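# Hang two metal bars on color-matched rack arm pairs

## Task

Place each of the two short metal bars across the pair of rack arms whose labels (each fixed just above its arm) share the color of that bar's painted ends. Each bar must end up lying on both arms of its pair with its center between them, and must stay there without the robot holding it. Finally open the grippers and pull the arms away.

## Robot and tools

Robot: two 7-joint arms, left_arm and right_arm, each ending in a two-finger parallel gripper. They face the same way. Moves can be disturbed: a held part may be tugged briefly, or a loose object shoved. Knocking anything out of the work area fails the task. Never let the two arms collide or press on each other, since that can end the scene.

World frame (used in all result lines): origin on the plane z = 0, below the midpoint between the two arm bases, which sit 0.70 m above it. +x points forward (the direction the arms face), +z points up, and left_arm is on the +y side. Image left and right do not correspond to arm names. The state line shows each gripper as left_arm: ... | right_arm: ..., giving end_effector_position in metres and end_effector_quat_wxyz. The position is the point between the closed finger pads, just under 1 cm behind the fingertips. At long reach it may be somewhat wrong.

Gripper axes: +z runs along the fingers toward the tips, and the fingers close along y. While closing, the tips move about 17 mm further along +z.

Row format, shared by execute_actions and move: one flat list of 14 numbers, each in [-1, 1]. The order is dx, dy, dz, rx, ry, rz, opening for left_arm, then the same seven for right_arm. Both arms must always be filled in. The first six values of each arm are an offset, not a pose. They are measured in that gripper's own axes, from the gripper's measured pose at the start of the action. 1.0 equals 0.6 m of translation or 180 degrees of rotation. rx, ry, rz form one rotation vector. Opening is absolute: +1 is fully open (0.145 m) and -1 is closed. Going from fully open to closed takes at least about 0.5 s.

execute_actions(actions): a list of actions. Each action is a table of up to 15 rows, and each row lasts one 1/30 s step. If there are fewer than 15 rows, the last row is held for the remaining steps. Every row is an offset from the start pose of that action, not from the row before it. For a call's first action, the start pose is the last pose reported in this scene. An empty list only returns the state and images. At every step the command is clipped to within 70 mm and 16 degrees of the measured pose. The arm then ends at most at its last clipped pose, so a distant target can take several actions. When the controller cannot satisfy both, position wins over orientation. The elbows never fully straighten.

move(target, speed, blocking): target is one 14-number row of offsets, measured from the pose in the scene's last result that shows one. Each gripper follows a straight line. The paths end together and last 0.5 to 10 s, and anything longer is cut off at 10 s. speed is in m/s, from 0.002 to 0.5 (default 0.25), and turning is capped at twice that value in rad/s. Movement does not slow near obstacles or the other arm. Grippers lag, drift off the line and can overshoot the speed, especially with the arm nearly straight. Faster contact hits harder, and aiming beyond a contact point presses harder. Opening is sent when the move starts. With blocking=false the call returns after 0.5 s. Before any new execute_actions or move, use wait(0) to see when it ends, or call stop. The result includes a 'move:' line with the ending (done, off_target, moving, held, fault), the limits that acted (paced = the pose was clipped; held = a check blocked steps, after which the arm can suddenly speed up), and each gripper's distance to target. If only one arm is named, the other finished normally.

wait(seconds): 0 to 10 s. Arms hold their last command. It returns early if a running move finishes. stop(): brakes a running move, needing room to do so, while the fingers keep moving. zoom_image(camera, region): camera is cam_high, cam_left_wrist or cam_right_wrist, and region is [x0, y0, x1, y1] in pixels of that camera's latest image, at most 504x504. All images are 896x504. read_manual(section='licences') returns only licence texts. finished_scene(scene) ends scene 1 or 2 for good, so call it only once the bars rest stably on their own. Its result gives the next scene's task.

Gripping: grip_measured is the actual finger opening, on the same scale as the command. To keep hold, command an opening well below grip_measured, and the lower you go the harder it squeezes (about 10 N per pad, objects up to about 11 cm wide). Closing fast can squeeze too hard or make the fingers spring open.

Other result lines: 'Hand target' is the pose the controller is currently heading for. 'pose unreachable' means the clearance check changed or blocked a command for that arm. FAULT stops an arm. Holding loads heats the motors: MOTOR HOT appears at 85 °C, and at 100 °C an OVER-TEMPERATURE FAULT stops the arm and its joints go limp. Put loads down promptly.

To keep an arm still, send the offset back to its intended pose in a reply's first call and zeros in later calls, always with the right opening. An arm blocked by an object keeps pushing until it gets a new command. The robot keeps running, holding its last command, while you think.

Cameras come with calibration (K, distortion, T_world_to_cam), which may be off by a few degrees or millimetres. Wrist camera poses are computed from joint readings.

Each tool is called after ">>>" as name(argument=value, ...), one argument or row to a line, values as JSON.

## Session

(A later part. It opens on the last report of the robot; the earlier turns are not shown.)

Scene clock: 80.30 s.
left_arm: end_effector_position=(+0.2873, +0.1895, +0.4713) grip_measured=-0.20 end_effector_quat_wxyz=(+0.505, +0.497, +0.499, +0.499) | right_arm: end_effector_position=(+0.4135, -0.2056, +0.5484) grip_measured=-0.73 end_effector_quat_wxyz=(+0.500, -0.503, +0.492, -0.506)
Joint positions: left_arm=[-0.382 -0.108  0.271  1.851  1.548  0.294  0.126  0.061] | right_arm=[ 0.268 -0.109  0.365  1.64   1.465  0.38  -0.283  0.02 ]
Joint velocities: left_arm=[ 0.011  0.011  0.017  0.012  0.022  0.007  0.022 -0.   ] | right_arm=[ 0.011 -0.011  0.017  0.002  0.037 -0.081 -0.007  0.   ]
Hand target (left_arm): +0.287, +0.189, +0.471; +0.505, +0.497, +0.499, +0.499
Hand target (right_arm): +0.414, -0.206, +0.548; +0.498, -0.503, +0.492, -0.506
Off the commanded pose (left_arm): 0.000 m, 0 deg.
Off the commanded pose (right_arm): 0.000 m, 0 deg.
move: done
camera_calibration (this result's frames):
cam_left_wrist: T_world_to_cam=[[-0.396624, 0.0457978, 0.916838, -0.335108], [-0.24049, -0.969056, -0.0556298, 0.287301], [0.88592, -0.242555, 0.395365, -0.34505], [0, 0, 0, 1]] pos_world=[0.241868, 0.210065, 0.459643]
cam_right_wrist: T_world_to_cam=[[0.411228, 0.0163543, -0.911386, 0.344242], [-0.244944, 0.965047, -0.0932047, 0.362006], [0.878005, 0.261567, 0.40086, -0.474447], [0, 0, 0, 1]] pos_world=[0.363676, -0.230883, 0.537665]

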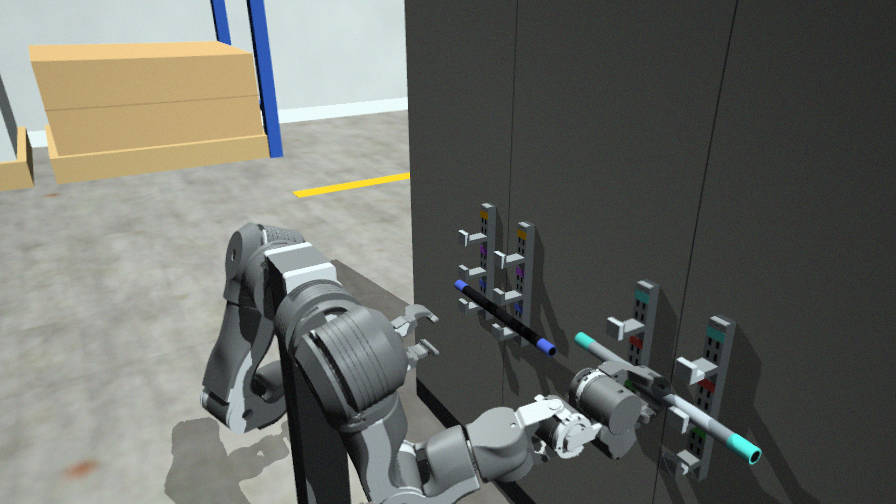

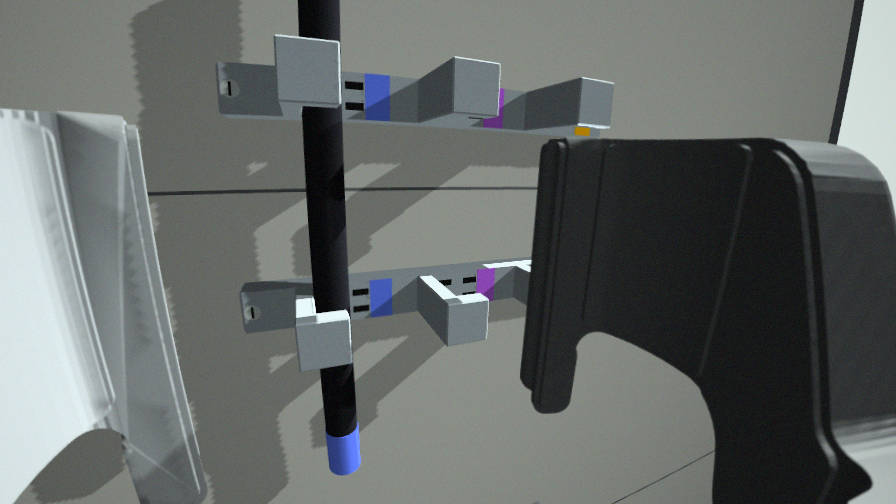

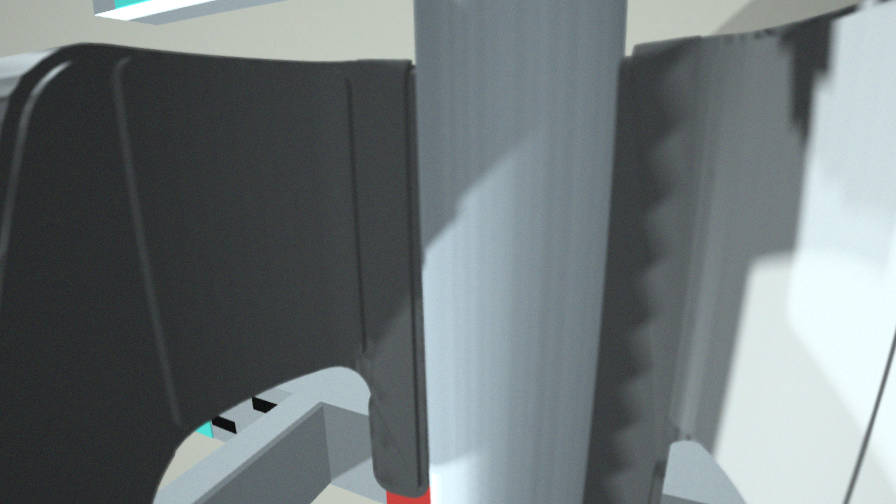

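>>> move(
  target=[0,0,0,0,0,0,-0.2, 0,-0.058,0.008,0,0,0,-1],
  speed=0.08,
)

>>> move(
  target=[0,0,0,0,0,0,-0.2, 0,0,-0.12,0,0,0,-1],
  speed=0.12,
)

>>> move(
  target=[0,0,0,0,0,0,-0.2, 0,-0.145,0,0,0,0,-1],
  speed=0.12,
)

Scene clock: 81.70 s.
left_arm: end_effector_position=(+0.2873, +0.1895, +0.4713) grip_measured=-0.20 end_effector_quat_wxyz=(+0.505, +0.497, +0.499, +0.499) | right_arm: end_effector_position=(+0.4179, -0.2063, +0.5814) grip_measured=-0.73 end_effector_quat_wxyz=(+0.496, -0.503, +0.494, -0.507)
Joint positions: left_arm=[-0.382 -0.108  0.271  1.851  1.548  0.294  0.126  0.061] | right_arm=[ 0.345 -0.115  0.365  1.713  1.483  0.385 -0.44   0.02 ]
Joint velocities: left_arm=[ 0.033  0.121  0.017  0.007 -0.007 -0.081  0.037 -0.   ] | right_arm=[ 0.033 -0.033  0.002 -0.027  0.051 -0.007 -0.081 -0.   ]
Hand target (left_arm): +0.287, +0.189, +0.471; +0.505, +0.497, +0.499, +0.499
Hand target (right_arm): +0.418, -0.205, +0.583; +0.499, -0.503, +0.491, -0.506
Off the commanded pose (left_arm): 0.000 m, 0 deg.
Off the commanded pose (right_arm): 0.002 m, 0 deg.
move: done
camera_calibration (this result's frames):
cam_left_wrist: T_world_to_cam=[[-0.396624, 0.0457978, 0.916838, -0.335108], [-0.24049, -0.969056, -0.0556298, 0.287301], [0.88592, -0.242555, 0.395365, -0.34505], [0, 0, 0, 1]] pos_world=[0.241868, 0.210065, 0.459643]
cam_right_wrist: T_world_to_cam=[[0.406873, 0.0115086, -0.913412, 0.37447], [-0.240284, 0.966056, -0.094861, 0.366047], [0.881316, 0.258075, 0.395828, -0.490515], [0, 0, 0, 1]] pos_world=[0.367892, -0.231342, 0.570929]

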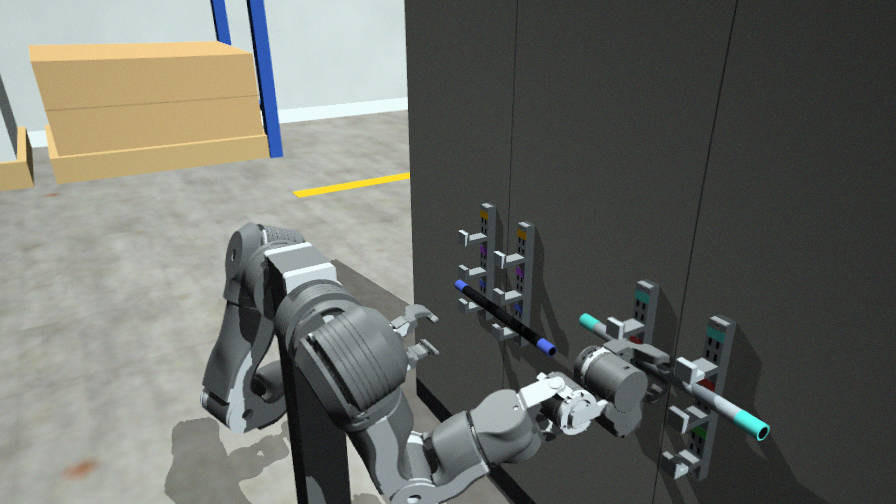

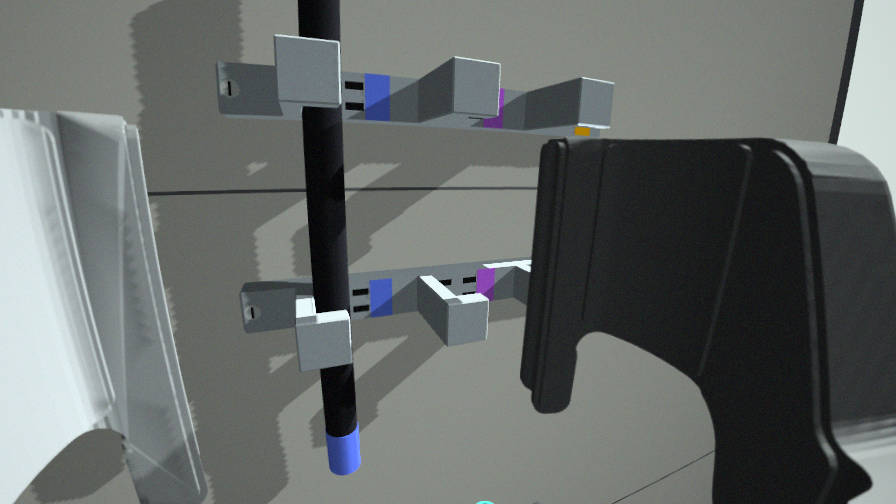

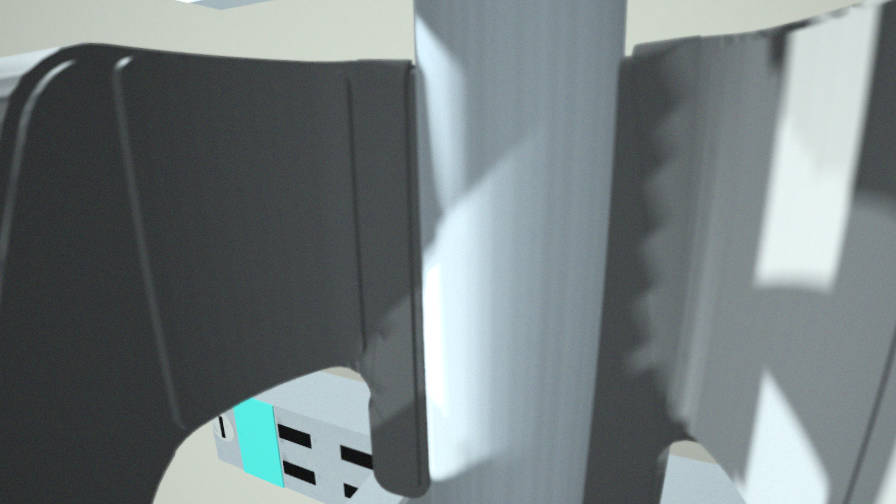

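Scene clock: 82.57 s.
left_arm: end_effector_position=(+0.2873, +0.1895, +0.4713) grip_measured=-0.20 end_effector_quat_wxyz=(+0.505, +0.497, +0.499, +0.499) | right_arm: end_effector_position=(+0.3458, -0.2052, +0.5785) grip_measured=-0.73 end_effector_quat_wxyz=(+0.491, -0.507, +0.494, -0.507)
Joint positions: left_arm=[-0.382 -0.108  0.271  1.851  1.548  0.294  0.126  0.061] | right_arm=[ 0.053 -0.166  0.394  2.062  1.577  0.435 -0.51   0.02 ]
Joint velocities: left_arm=[ 0.077 -0.011 -0.002 -0.002  0.051 -0.022  0.007 -0.   ] | right_arm=[ 0.077  0.011  0.007 -0.002 -0.007  0.051 -0.007 -0.   ]
Hand target (left_arm): +0.287, +0.189, +0.471; +0.505, +0.497, +0.499, +0.499
Hand target (right_arm): +0.346, -0.205, +0.582; +0.495, -0.505, +0.492, -0.509
Off the commanded pose (left_arm): 0.000 m, 0 deg.
Off the commanded pose (right_arm): 0.003 m, 1 deg.
joint sent to its limit (right arm) — the command would take joint 2 (shoulder roll) past its lower limit and joint 5 (forearm roll) past its upper limit, so those joints were sent only as far as their limits.
move: done
camera_calibration (this result's frames):
cam_left_wrist: T_world_to_cam=[[-0.396624, 0.0457978, 0.916838, -0.335108], [-0.24049, -0.969056, -0.0556298, 0.287301], [0.88592, -0.242555, 0.395365, -0.34505], [0, 0, 0, 1]] pos_world=[0.241868, 0.210065, 0.459643]
cam_right_wrist: T_world_to_cam=[[0.398669, 0.00250719, -0.917092, 0.404344], [-0.238044, 0.966005, -0.100839, 0.350024], [0.885663, 0.25851, 0.385713, -0.421625], [0, 0, 0, 1]] pos_world=[0.295539, -0.230144, 0.568743]

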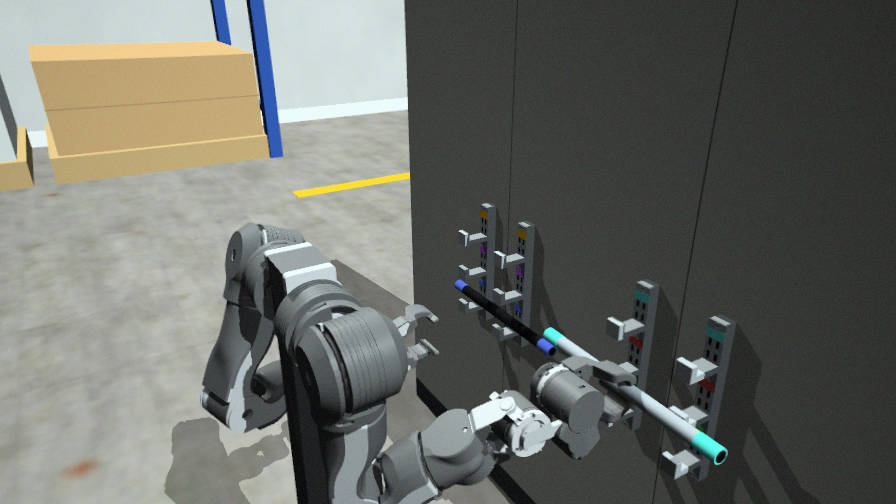

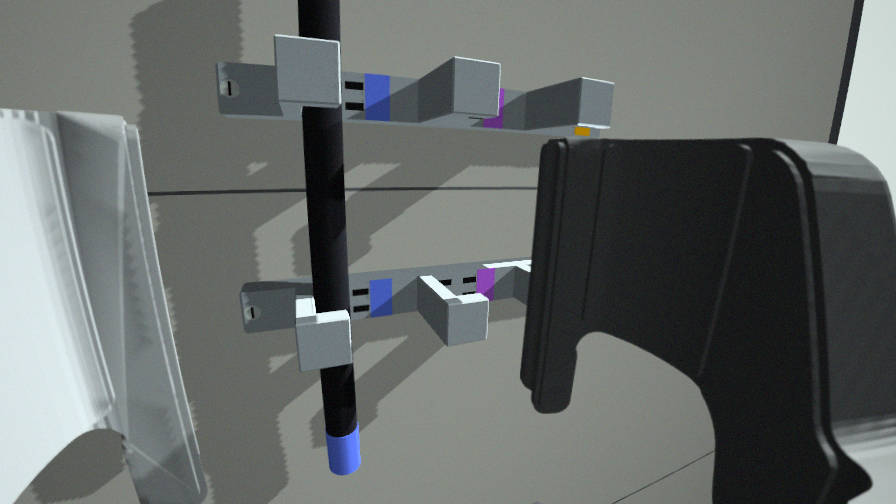

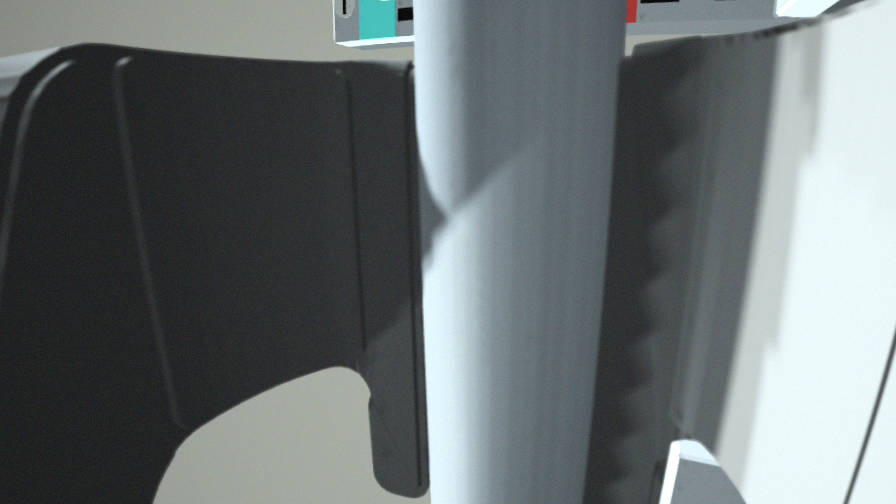

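Scene clock: 83.67 s.
left_arm: end_effector_position=(+0.2873, +0.1895, +0.4713) grip_measured=-0.20 end_effector_quat_wxyz=(+0.505, +0.497, +0.499, +0.499) | right_arm: end_effector_position=(+0.3460, -0.2039, +0.6634) grip_measured=-0.73 end_effector_quat_wxyz=(+0.473, -0.501, +0.500, -0.524)
Joint positions: left_arm=[-0.382 -0.108  0.271  1.851  1.548  0.294  0.126  0.061] | right_arm=[ 0.355 -0.167  0.353  2.235  1.58   0.397 -0.981  0.02 ]
Joint velocities: left_arm=[-0.011  0.033 -0.017 -0.007 -0.051 -0.022  0.007  0.   ] | right_arm=[ 0.055  0.033  0.002 -0.012 -0.022 -0.007 -0.051 -0.   ]
Hand target (left_arm): +0.287, +0.189, +0.471; +0.505, +0.497, +0.499, +0.499
Hand target (right_arm): +0.346, -0.203, +0.664; +0.474, -0.500, +0.500, -0.524
Off the commanded pose (left_arm): 0.000 m, 0 deg.
Off the commanded pose (right_arm): 0.002 m, 3 deg.
joint sent to its limit (right arm) — the command would take joint 2 (shoulder roll) past its lower limit and joint 5 (forearm roll) past its upper limit, so those joints were sent only as far as their limits.
move: off_target (right_arm)
camera_calibration (this result's frames):
cam_left_wrist: T_world_to_cam=[[-0.396624, 0.0457978, 0.916838, -0.335108], [-0.24049, -0.969056, -0.0556298, 0.287301], [0.88592, -0.242555, 0.395365, -0.34505], [0, 0, 0, 1]] pos_world=[0.241868, 0.210065, 0.459643]
cam_right_wrist: T_world_to_cam=[[0.39662, -0.03838, -0.91718, 0.474494], [-0.193154, 0.973269, -0.124254, 0.358889], [0.897432, 0.226439, 0.378605, -0.460836], [0, 0, 0, 1]] pos_world=[0.294696, -0.226733, 0.654265]

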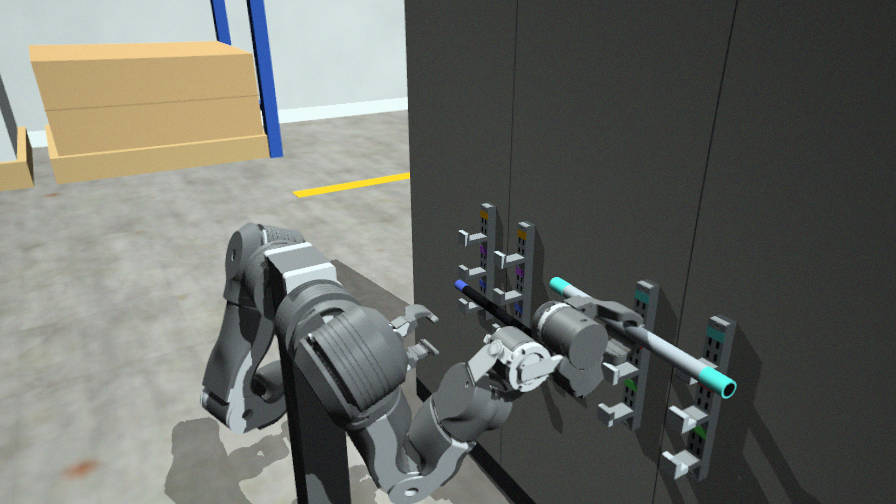

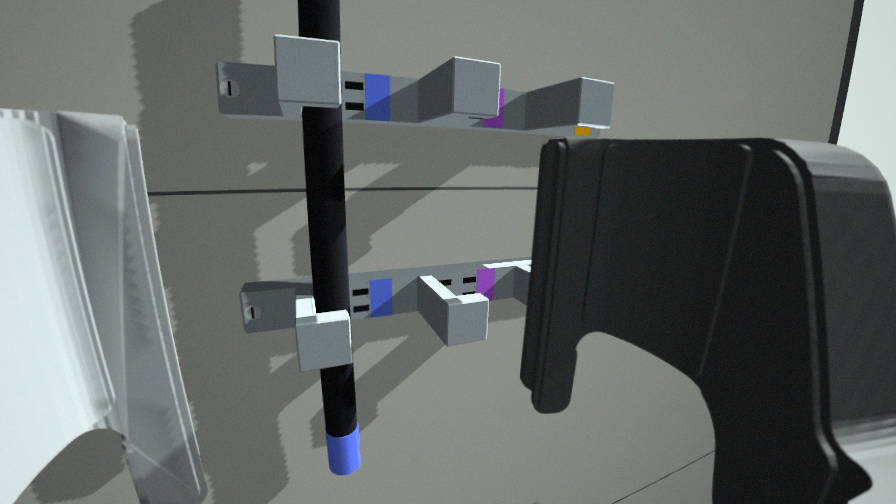

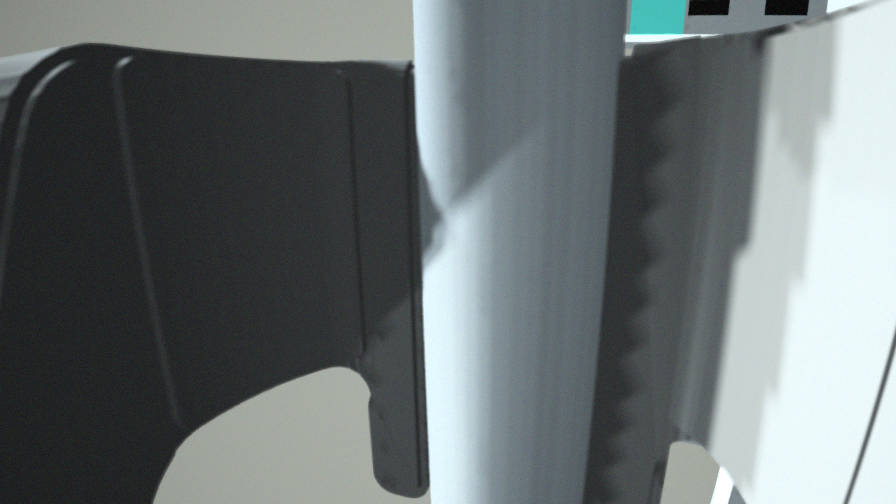

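>>> move(
  target=[0,0,0,0,0,0,-0.2, 0,-0.012,0.14,0,0,0,-1],
  speed=0.1,
)

Scene clock: 84.97 s.
left_arm: end_effector_position=(+0.2873, +0.1895, +0.4713) grip_measured=-0.20 end_effector_quat_wxyz=(+0.505, +0.497, +0.499, +0.499) | right_arm: end_effector_position=(+0.4296, -0.2095, +0.6648) grip_measured=-0.73 end_effector_quat_wxyz=(+0.469, -0.507, +0.506, -0.517)
Joint positions: left_arm=[-0.382 -0.108  0.271  1.851  1.548  0.294  0.126  0.061] | right_arm=[ 0.626 -0.114  0.337  1.791  1.458  0.356 -0.821  0.02 ]
Joint velocities: left_arm=[-0.011  0.055 -0.012  0.002 -0.037 -0.007  0.007 -0.   ] | right_arm=[-0.099 -0.011 -0.012 -0.002 -0.051 -0.007 -0.037 -0.   ]
Hand target (left_arm): +0.287, +0.189, +0.471; +0.505, +0.497, +0.499, +0.499
Hand target (right_arm): +0.430, -0.210, +0.670; +0.474, -0.500, +0.502, -0.523
Off the commanded pose (left_arm): 0.000 m, 0 deg.
Off the commanded pose (right_arm): 0.006 m, 1 deg.
move: off_target (right_arm)
camera_calibration (this result's frames):
cam_left_wrist: T_world_to_cam=[[-0.396624, 0.0457978, 0.916838, -0.335108], [-0.24049, -0.969056, -0.0556298, 0.287301], [0.88592, -0.242555, 0.395365, -0.34505], [0, 0, 0, 1]] pos_world=[0.241868, 0.210065, 0.459643]
cam_right_wrist: T_world_to_cam=[[0.37664, -0.0325588, -0.925787, 0.457952], [-0.198689, 0.973285, -0.115062, 0.376898], [0.904801, 0.227281, 0.360109, -0.525772], [0, 0, 0, 1]] pos_world=[0.378122, -0.232421, 0.656668]

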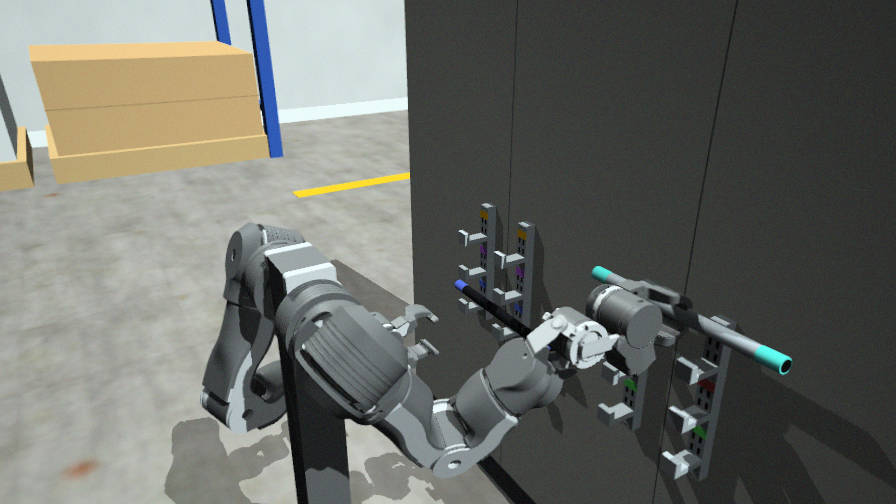

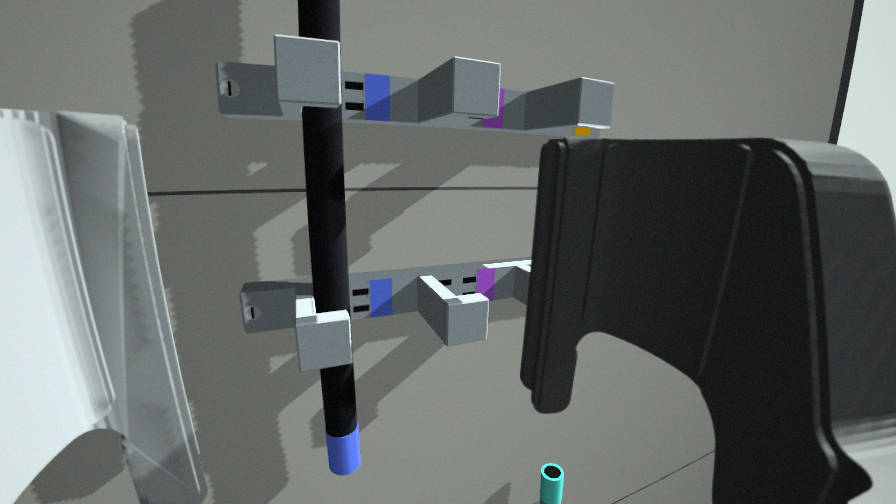

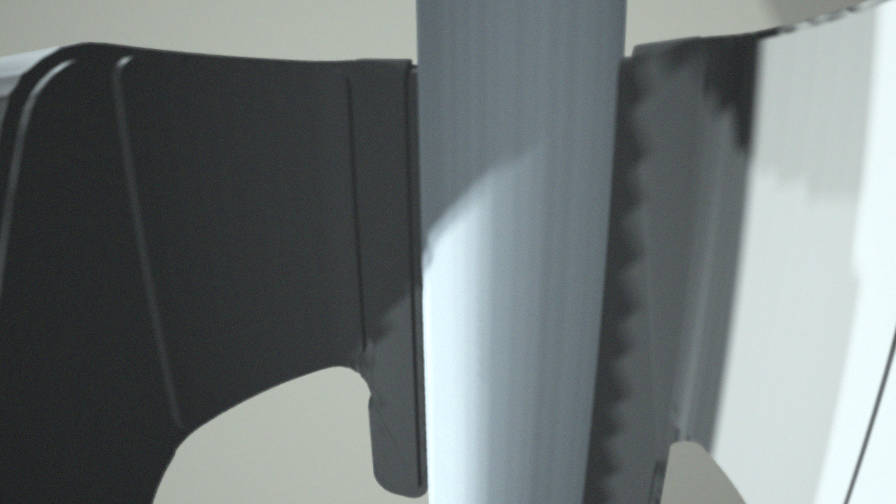

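>>> move(
  target=[0,0,0,0,0,0,-0.2, -0.008,0.058,0.005,0,0,0,-1],
  speed=0.05,
)

>>> zoom_image(
  camera="cam_high",
  region=[560,240,820,440],
)

Scene clock: 86.33 s.
left_arm: end_effector_position=(+0.2873, +0.1895, +0.4713) grip_measured=-0.20 end_effector_quat_wxyz=(+0.505, +0.497, +0.499, +0.499) | right_arm: end_effector_position=(+0.4310, -0.2054, +0.6305) grip_measured=-0.73 end_effector_quat_wxyz=(+0.473, -0.509, +0.504, -0.513)
Joint positions: left_arm=[-0.382 -0.108  0.271  1.851  1.548  0.294  0.126  0.061] | right_arm=[ 0.522 -0.122  0.335  1.752  1.444  0.351 -0.676  0.02 ]
Joint velocities: left_arm=[-0.055  0.011 -0.017 -0.012  0.007 -0.007 -0.037  0.   ] | right_arm=[-0.055  0.033  0.017  0.007  0.007 -0.037 -0.022 -0.   ]
Hand target (left_arm): +0.287, +0.189, +0.471; +0.505, +0.497, +0.499, +0.499
Hand target (right_arm): +0.432, -0.206, +0.630; +0.470, -0.507, +0.506, -0.516
Off the commanded pose (left_arm): 0.000 m, 0 deg.
Off the commanded pose (right_arm): 0.002 m, 1 deg.
move: done
camera_calibration (this result's frames):
cam_left_wrist: T_world_to_cam=[[-0.396624, 0.0457978, 0.916838, -0.335108], [-0.24049, -0.969056, -0.0556298, 0.287301], [0.88592, -0.242555, 0.395365, -0.34505], [0, 0, 0, 1]] pos_world=[0.241868, 0.210065, 0.459643]
cam_right_wrist: T_world_to_cam=[[0.376411, -0.0261112, -0.926085, 0.427391], [-0.208951, 0.971454, -0.112319, 0.371592], [0.902582, 0.235785, 0.36021, -0.51299], [0, 0, 0, 1]] pos_world=[0.379785, -0.228869, 0.622322]

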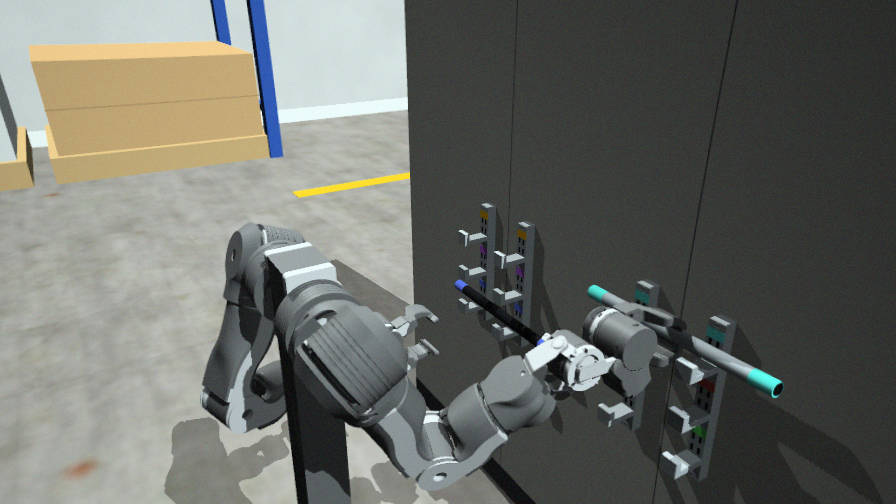

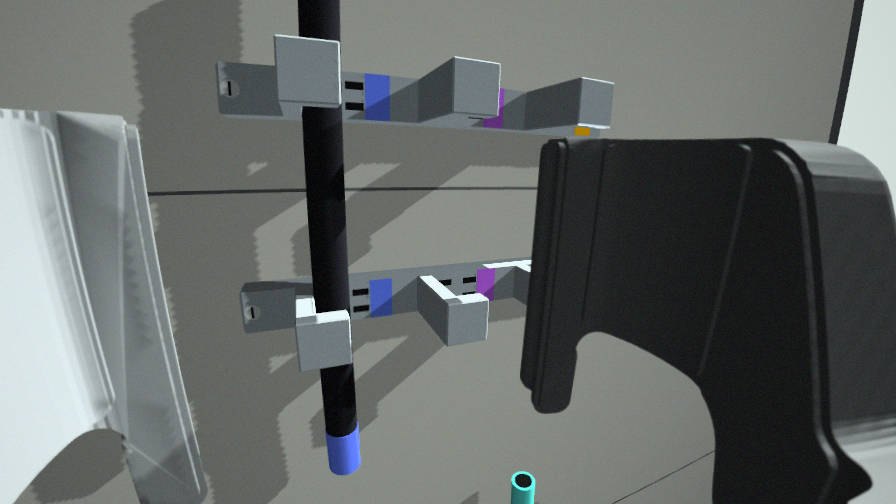

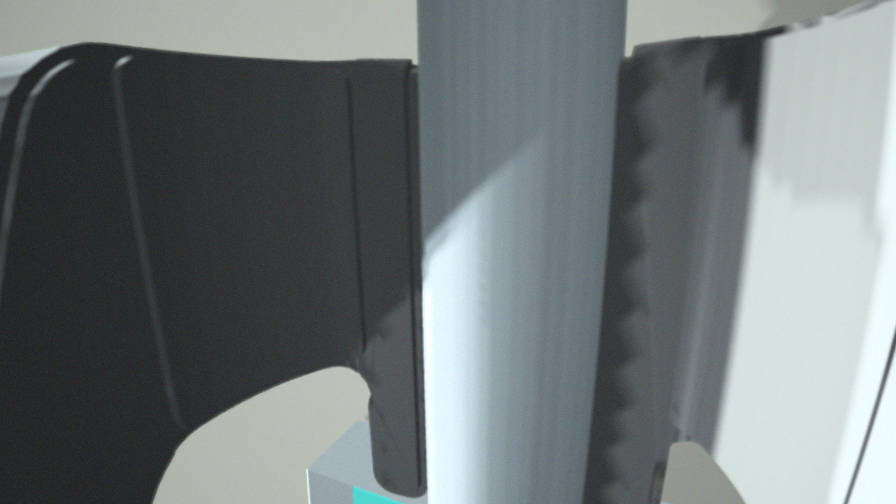

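Region (560, 240, 820, 440) of cam_high's 896x504 image, scaled by 1.938, with more detail than that image has; it fills the top 388 rows of this view, and the rest is white.

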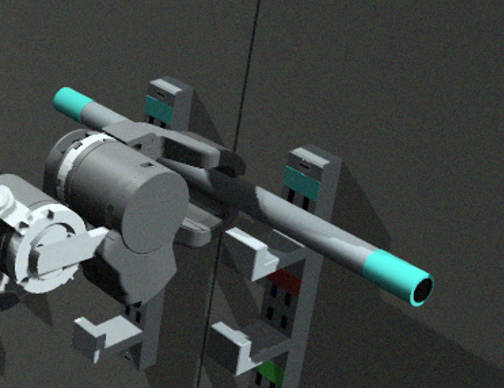

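>>> move(
  target=[0,0,0,0,0,0,-0.2, 0,0.018,0,0,0,0,-1],
  speed=0.03,
)

>>> move(
  target=[0,0,0,0,0,0,-0.2, 0,0,0,0,0,0,-0.25],
)

>>> move(
  target=[0,0,0,0,0,0,-0.2, 0,0,-0.2,0,0,0,-0.25],
  speed=0.15,
)

Scene clock: 87.47 s.
left_arm: end_effector_position=(+0.2873, +0.1895, +0.4713) grip_measured=-0.20 end_effector_quat_wxyz=(+0.505, +0.497, +0.499, +0.499) | right_arm: end_effector_position=(+0.4305, -0.2050, +0.6239) grip_measured=-0.73 end_effector_quat_wxyz=(+0.478, -0.505, +0.502, -0.514)
Joint positions: left_arm=[-0.382 -0.108  0.271  1.851  1.548  0.294  0.126  0.061] | right_arm=[ 0.495 -0.12   0.335  1.742  1.45   0.347 -0.63   0.02 ]
Joint velocities: left_arm=[-0.077  0.055 -0.007 -0.012  0.051  0.081 -0.051 -0.   ] | right_arm=[ 0.011 -0.011 -0.002  0.007 -0.007  0.066 -0.022 -0.   ]
Hand target (left_arm): +0.287, +0.189, +0.471; +0.505, +0.497, +0.499, +0.499
Hand target (right_arm): +0.431, -0.206, +0.620; +0.473, -0.509, +0.504, -0.513
Off the commanded pose (left_arm): 0.000 m, 0 deg.
Off the commanded pose (right_arm): 0.004 m, 1 deg.
move: off_target (right_arm)
camera_calibration (this result's frames):
cam_left_wrist: T_world_to_cam=[[-0.396624, 0.0457978, 0.916838, -0.335108], [-0.24049, -0.969056, -0.0556298, 0.287301], [0.88592, -0.242555, 0.395365, -0.34505], [0, 0, 0, 1]] pos_world=[0.241868, 0.210065, 0.459643]
cam_right_wrist: T_world_to_cam=[[0.388287, -0.019162, -0.921339, 0.414821], [-0.21107, 0.971357, -0.109155, 0.369293], [0.897041, 0.23685, 0.373121, -0.515693], [0, 0, 0, 1]] pos_world=[0.379474, -0.228624, 0.614917]

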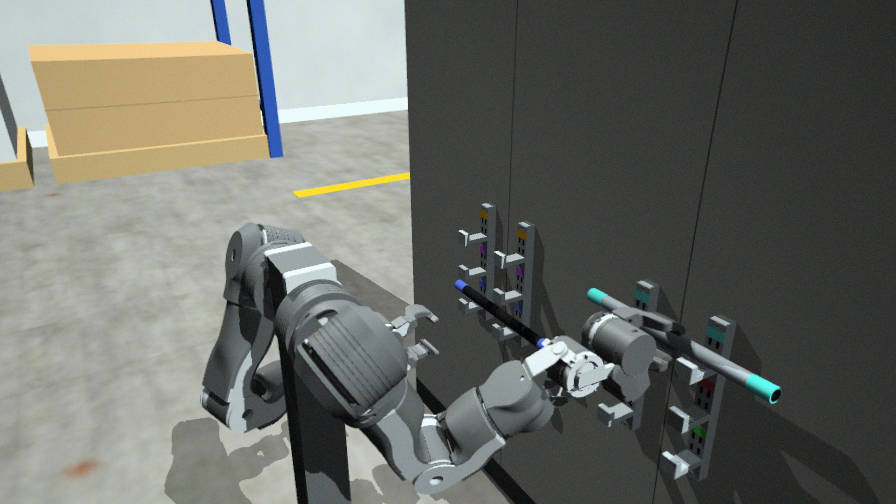

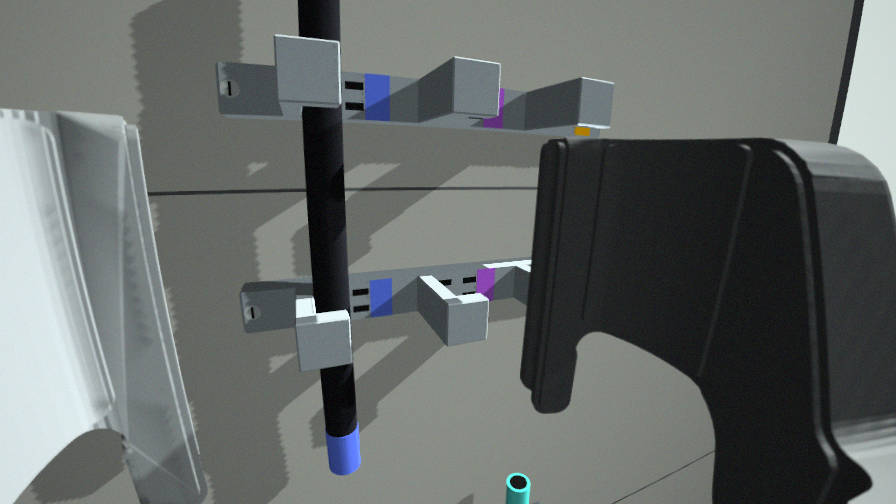

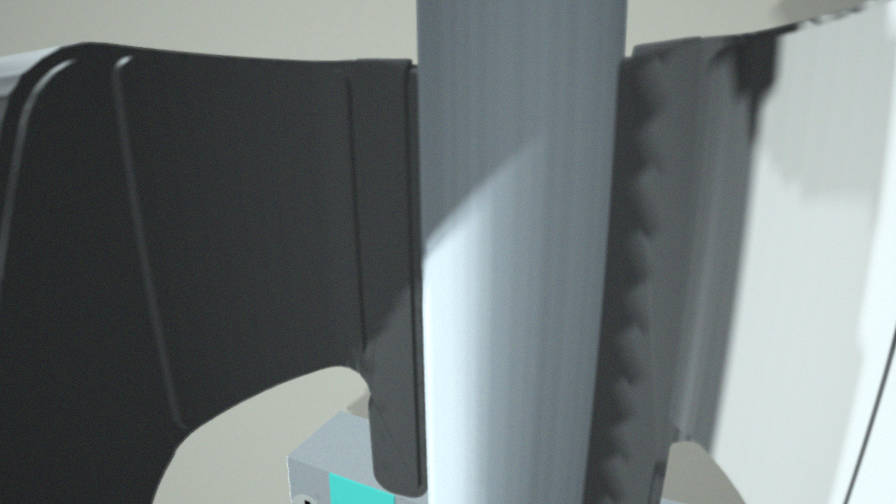

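Scene clock: 87.97 s.
left_arm: end_effector_position=(+0.2873, +0.1895, +0.4713) grip_measured=-0.20 end_effector_quat_wxyz=(+0.505, +0.497, +0.499, +0.499) | right_arm: end_effector_position=(+0.4305, -0.2050, +0.6239) grip_measured=-0.25 end_effector_quat_wxyz=(+0.478, -0.505, +0.502, -0.514)
Joint positions: left_arm=[-0.382 -0.108  0.271  1.851  1.548  0.294  0.126  0.061] | right_arm=[ 0.495 -0.12   0.335  1.742  1.45   0.347 -0.63   0.057]
Joint velocities: left_arm=[ 0.033  0.033  0.002 -0.012 -0.066  0.051  0.007 -0.   ] | right_arm=[ 0.055  0.033  0.027 -0.017  0.007 -0.066 -0.022 -0.   ]
Hand target (left_arm): +0.287, +0.189, +0.471; +0.505, +0.497, +0.499, +0.499
Hand target (right_arm): +0.430, -0.205, +0.624; +0.478, -0.505, +0.502, -0.514
Off the commanded pose (left_arm): 0.000 m, 0 deg.
Off the commanded pose (right_arm): 0.000 m, 0 deg.
move: done
camera_calibration (this result's frames):
cam_left_wrist: T_world_to_cam=[[-0.396624, 0.0457978, 0.916838, -0.335108], [-0.24049, -0.969056, -0.0556298, 0.287301], [0.88592, -0.242555, 0.395365, -0.34505], [0, 0, 0, 1]] pos_world=[0.241868, 0.210065, 0.459643]
cam_right_wrist: T_world_to_cam=[[0.388412, -0.0188136, -0.921294, 0.41483], [-0.211262, 0.971344, -0.108902, 0.369183], [0.896942, 0.236933, 0.373307, -0.515766], [0, 0, 0, 1]] pos_world=[0.379481, -0.228597, 0.614924]

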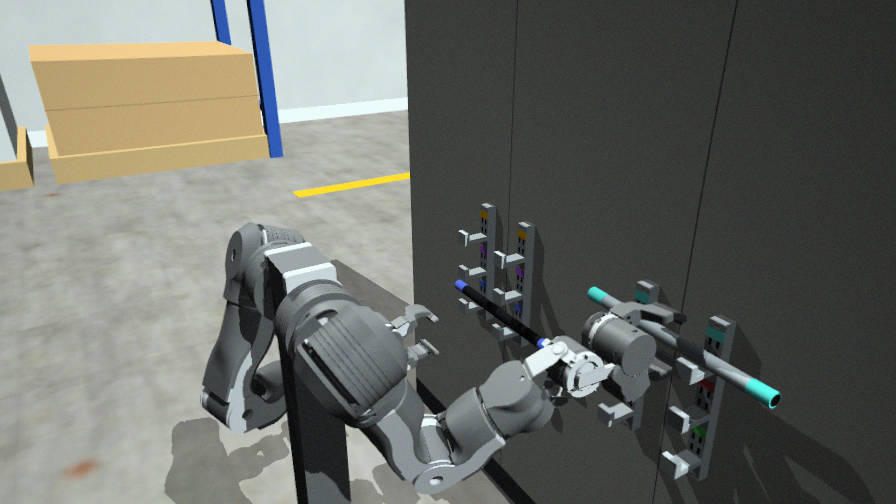

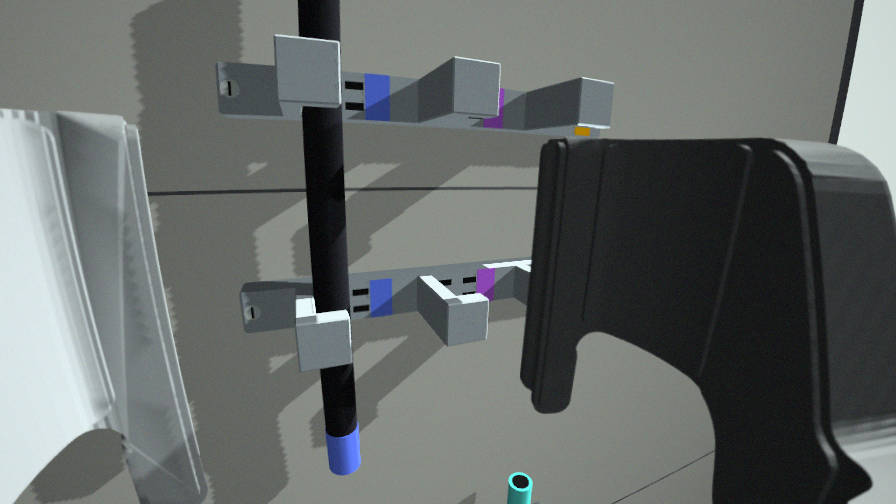

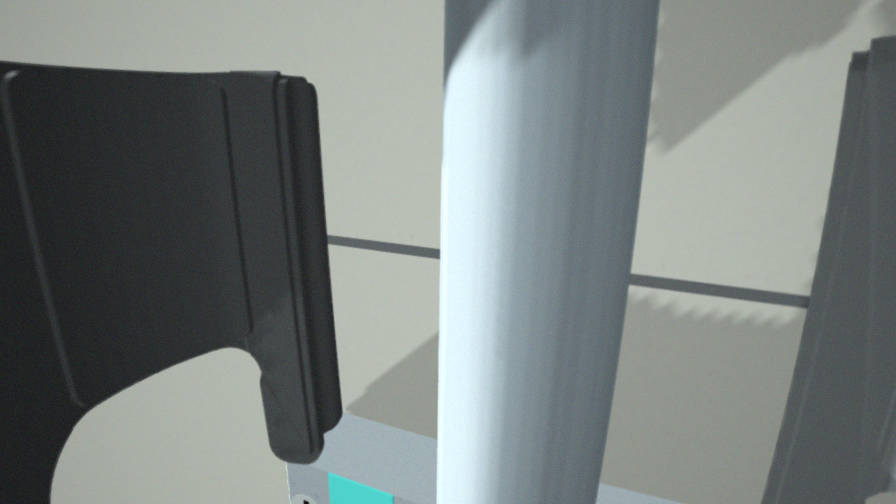

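Scene clock: 89.03 s.
left_arm: end_effector_position=(+0.2873, +0.1895, +0.4713) grip_measured=-0.20 end_effector_quat_wxyz=(+0.505, +0.497, +0.499, +0.499) | right_arm: end_effector_position=(+0.3102, -0.1987, +0.6259) grip_measured=-0.25 end_effector_quat_wxyz=(-0.463, +0.504, -0.502, +0.529)
Joint positions: left_arm=[-0.382 -0.108  0.271  1.851  1.548  0.294  0.126  0.061] | right_arm=[ 0.028 -0.166  0.319  2.355  1.58   0.346 -0.783  0.057]
Joint velocities: left_arm=[-0.099 -0.011  0.007  0.012  0.007 -0.066 -0.066 -0.   ] | right_arm=[ 0.011 -0.011 -0.007  0.002 -0.022 -0.037  0.007  0.   ]
Hand target (left_arm): +0.287, +0.189, +0.471; +0.505, +0.497, +0.499, +0.499
Hand target (right_arm): +0.311, -0.198, +0.626; -0.465, +0.503, -0.502, +0.528
Off the commanded pose (left_arm): 0.000 m, 0 deg.
Off the commanded pose (right_arm): 0.002 m, 2 deg.
joint sent to its limit (right arm) — the command would take joint 2 (shoulder roll) past its lower limit and joint 5 (forearm roll) past its upper limit, so those joints were sent only as far as their limits.
move: done
camera_calibration (this result's frames):
cam_left_wrist: T_world_to_cam=[[-0.396624, 0.0457978, 0.916838, -0.335108], [-0.24049, -0.969056, -0.0556298, 0.287301], [0.88592, -0.242555, 0.395365, -0.34505], [0, 0, 0, 1]] pos_world=[0.241868, 0.210065, 0.459643]
cam_right_wrist: T_world_to_cam=[[0.388587, -0.0575093, -0.919615, 0.454686], [-0.180778, 0.973894, -0.137292, 0.346661], [0.903504, 0.219596, 0.368047, -0.412339], [0, 0, 0, 1]] pos_world=[0.258533, -0.220915, 0.617491]

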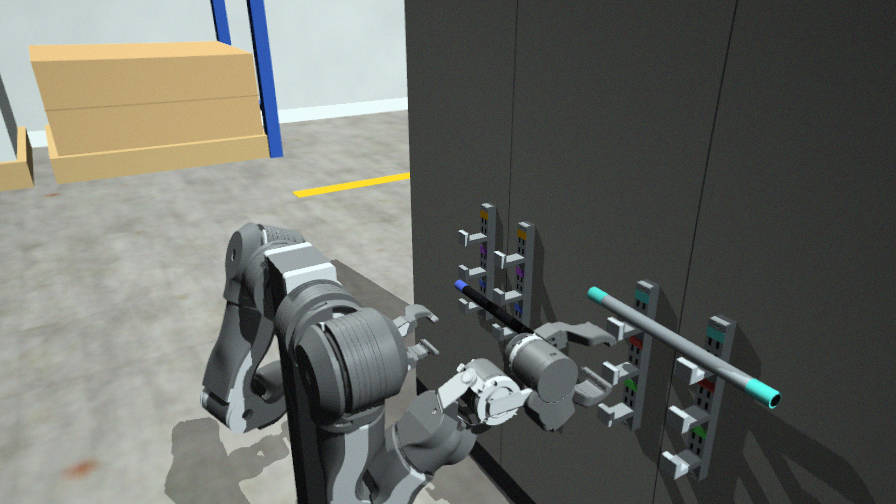

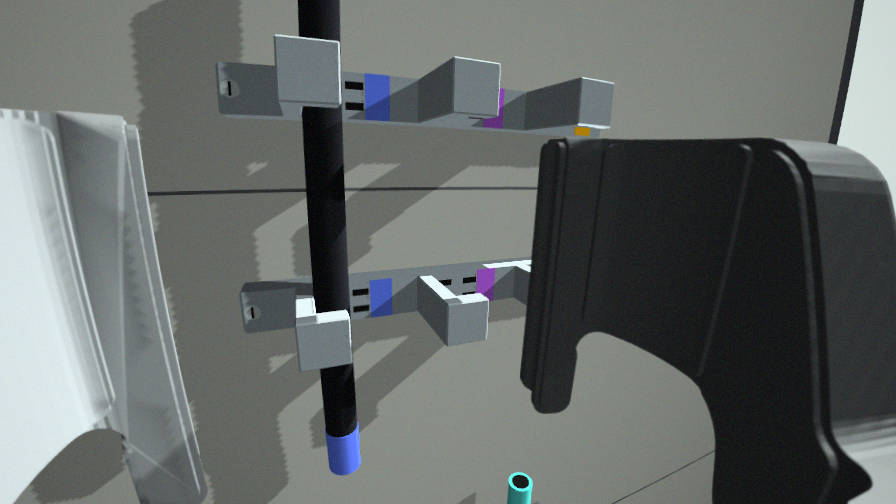

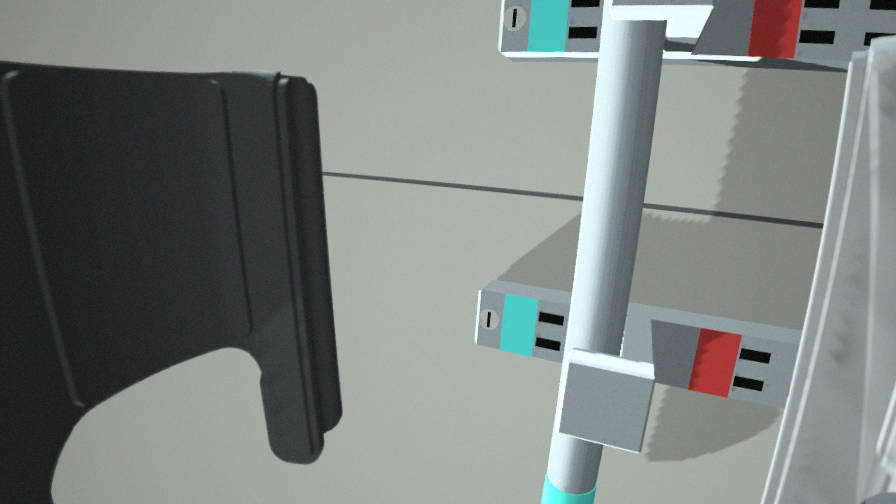

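>>> finished_scene(
  scene=1,
)

The scene is finished: the task was done.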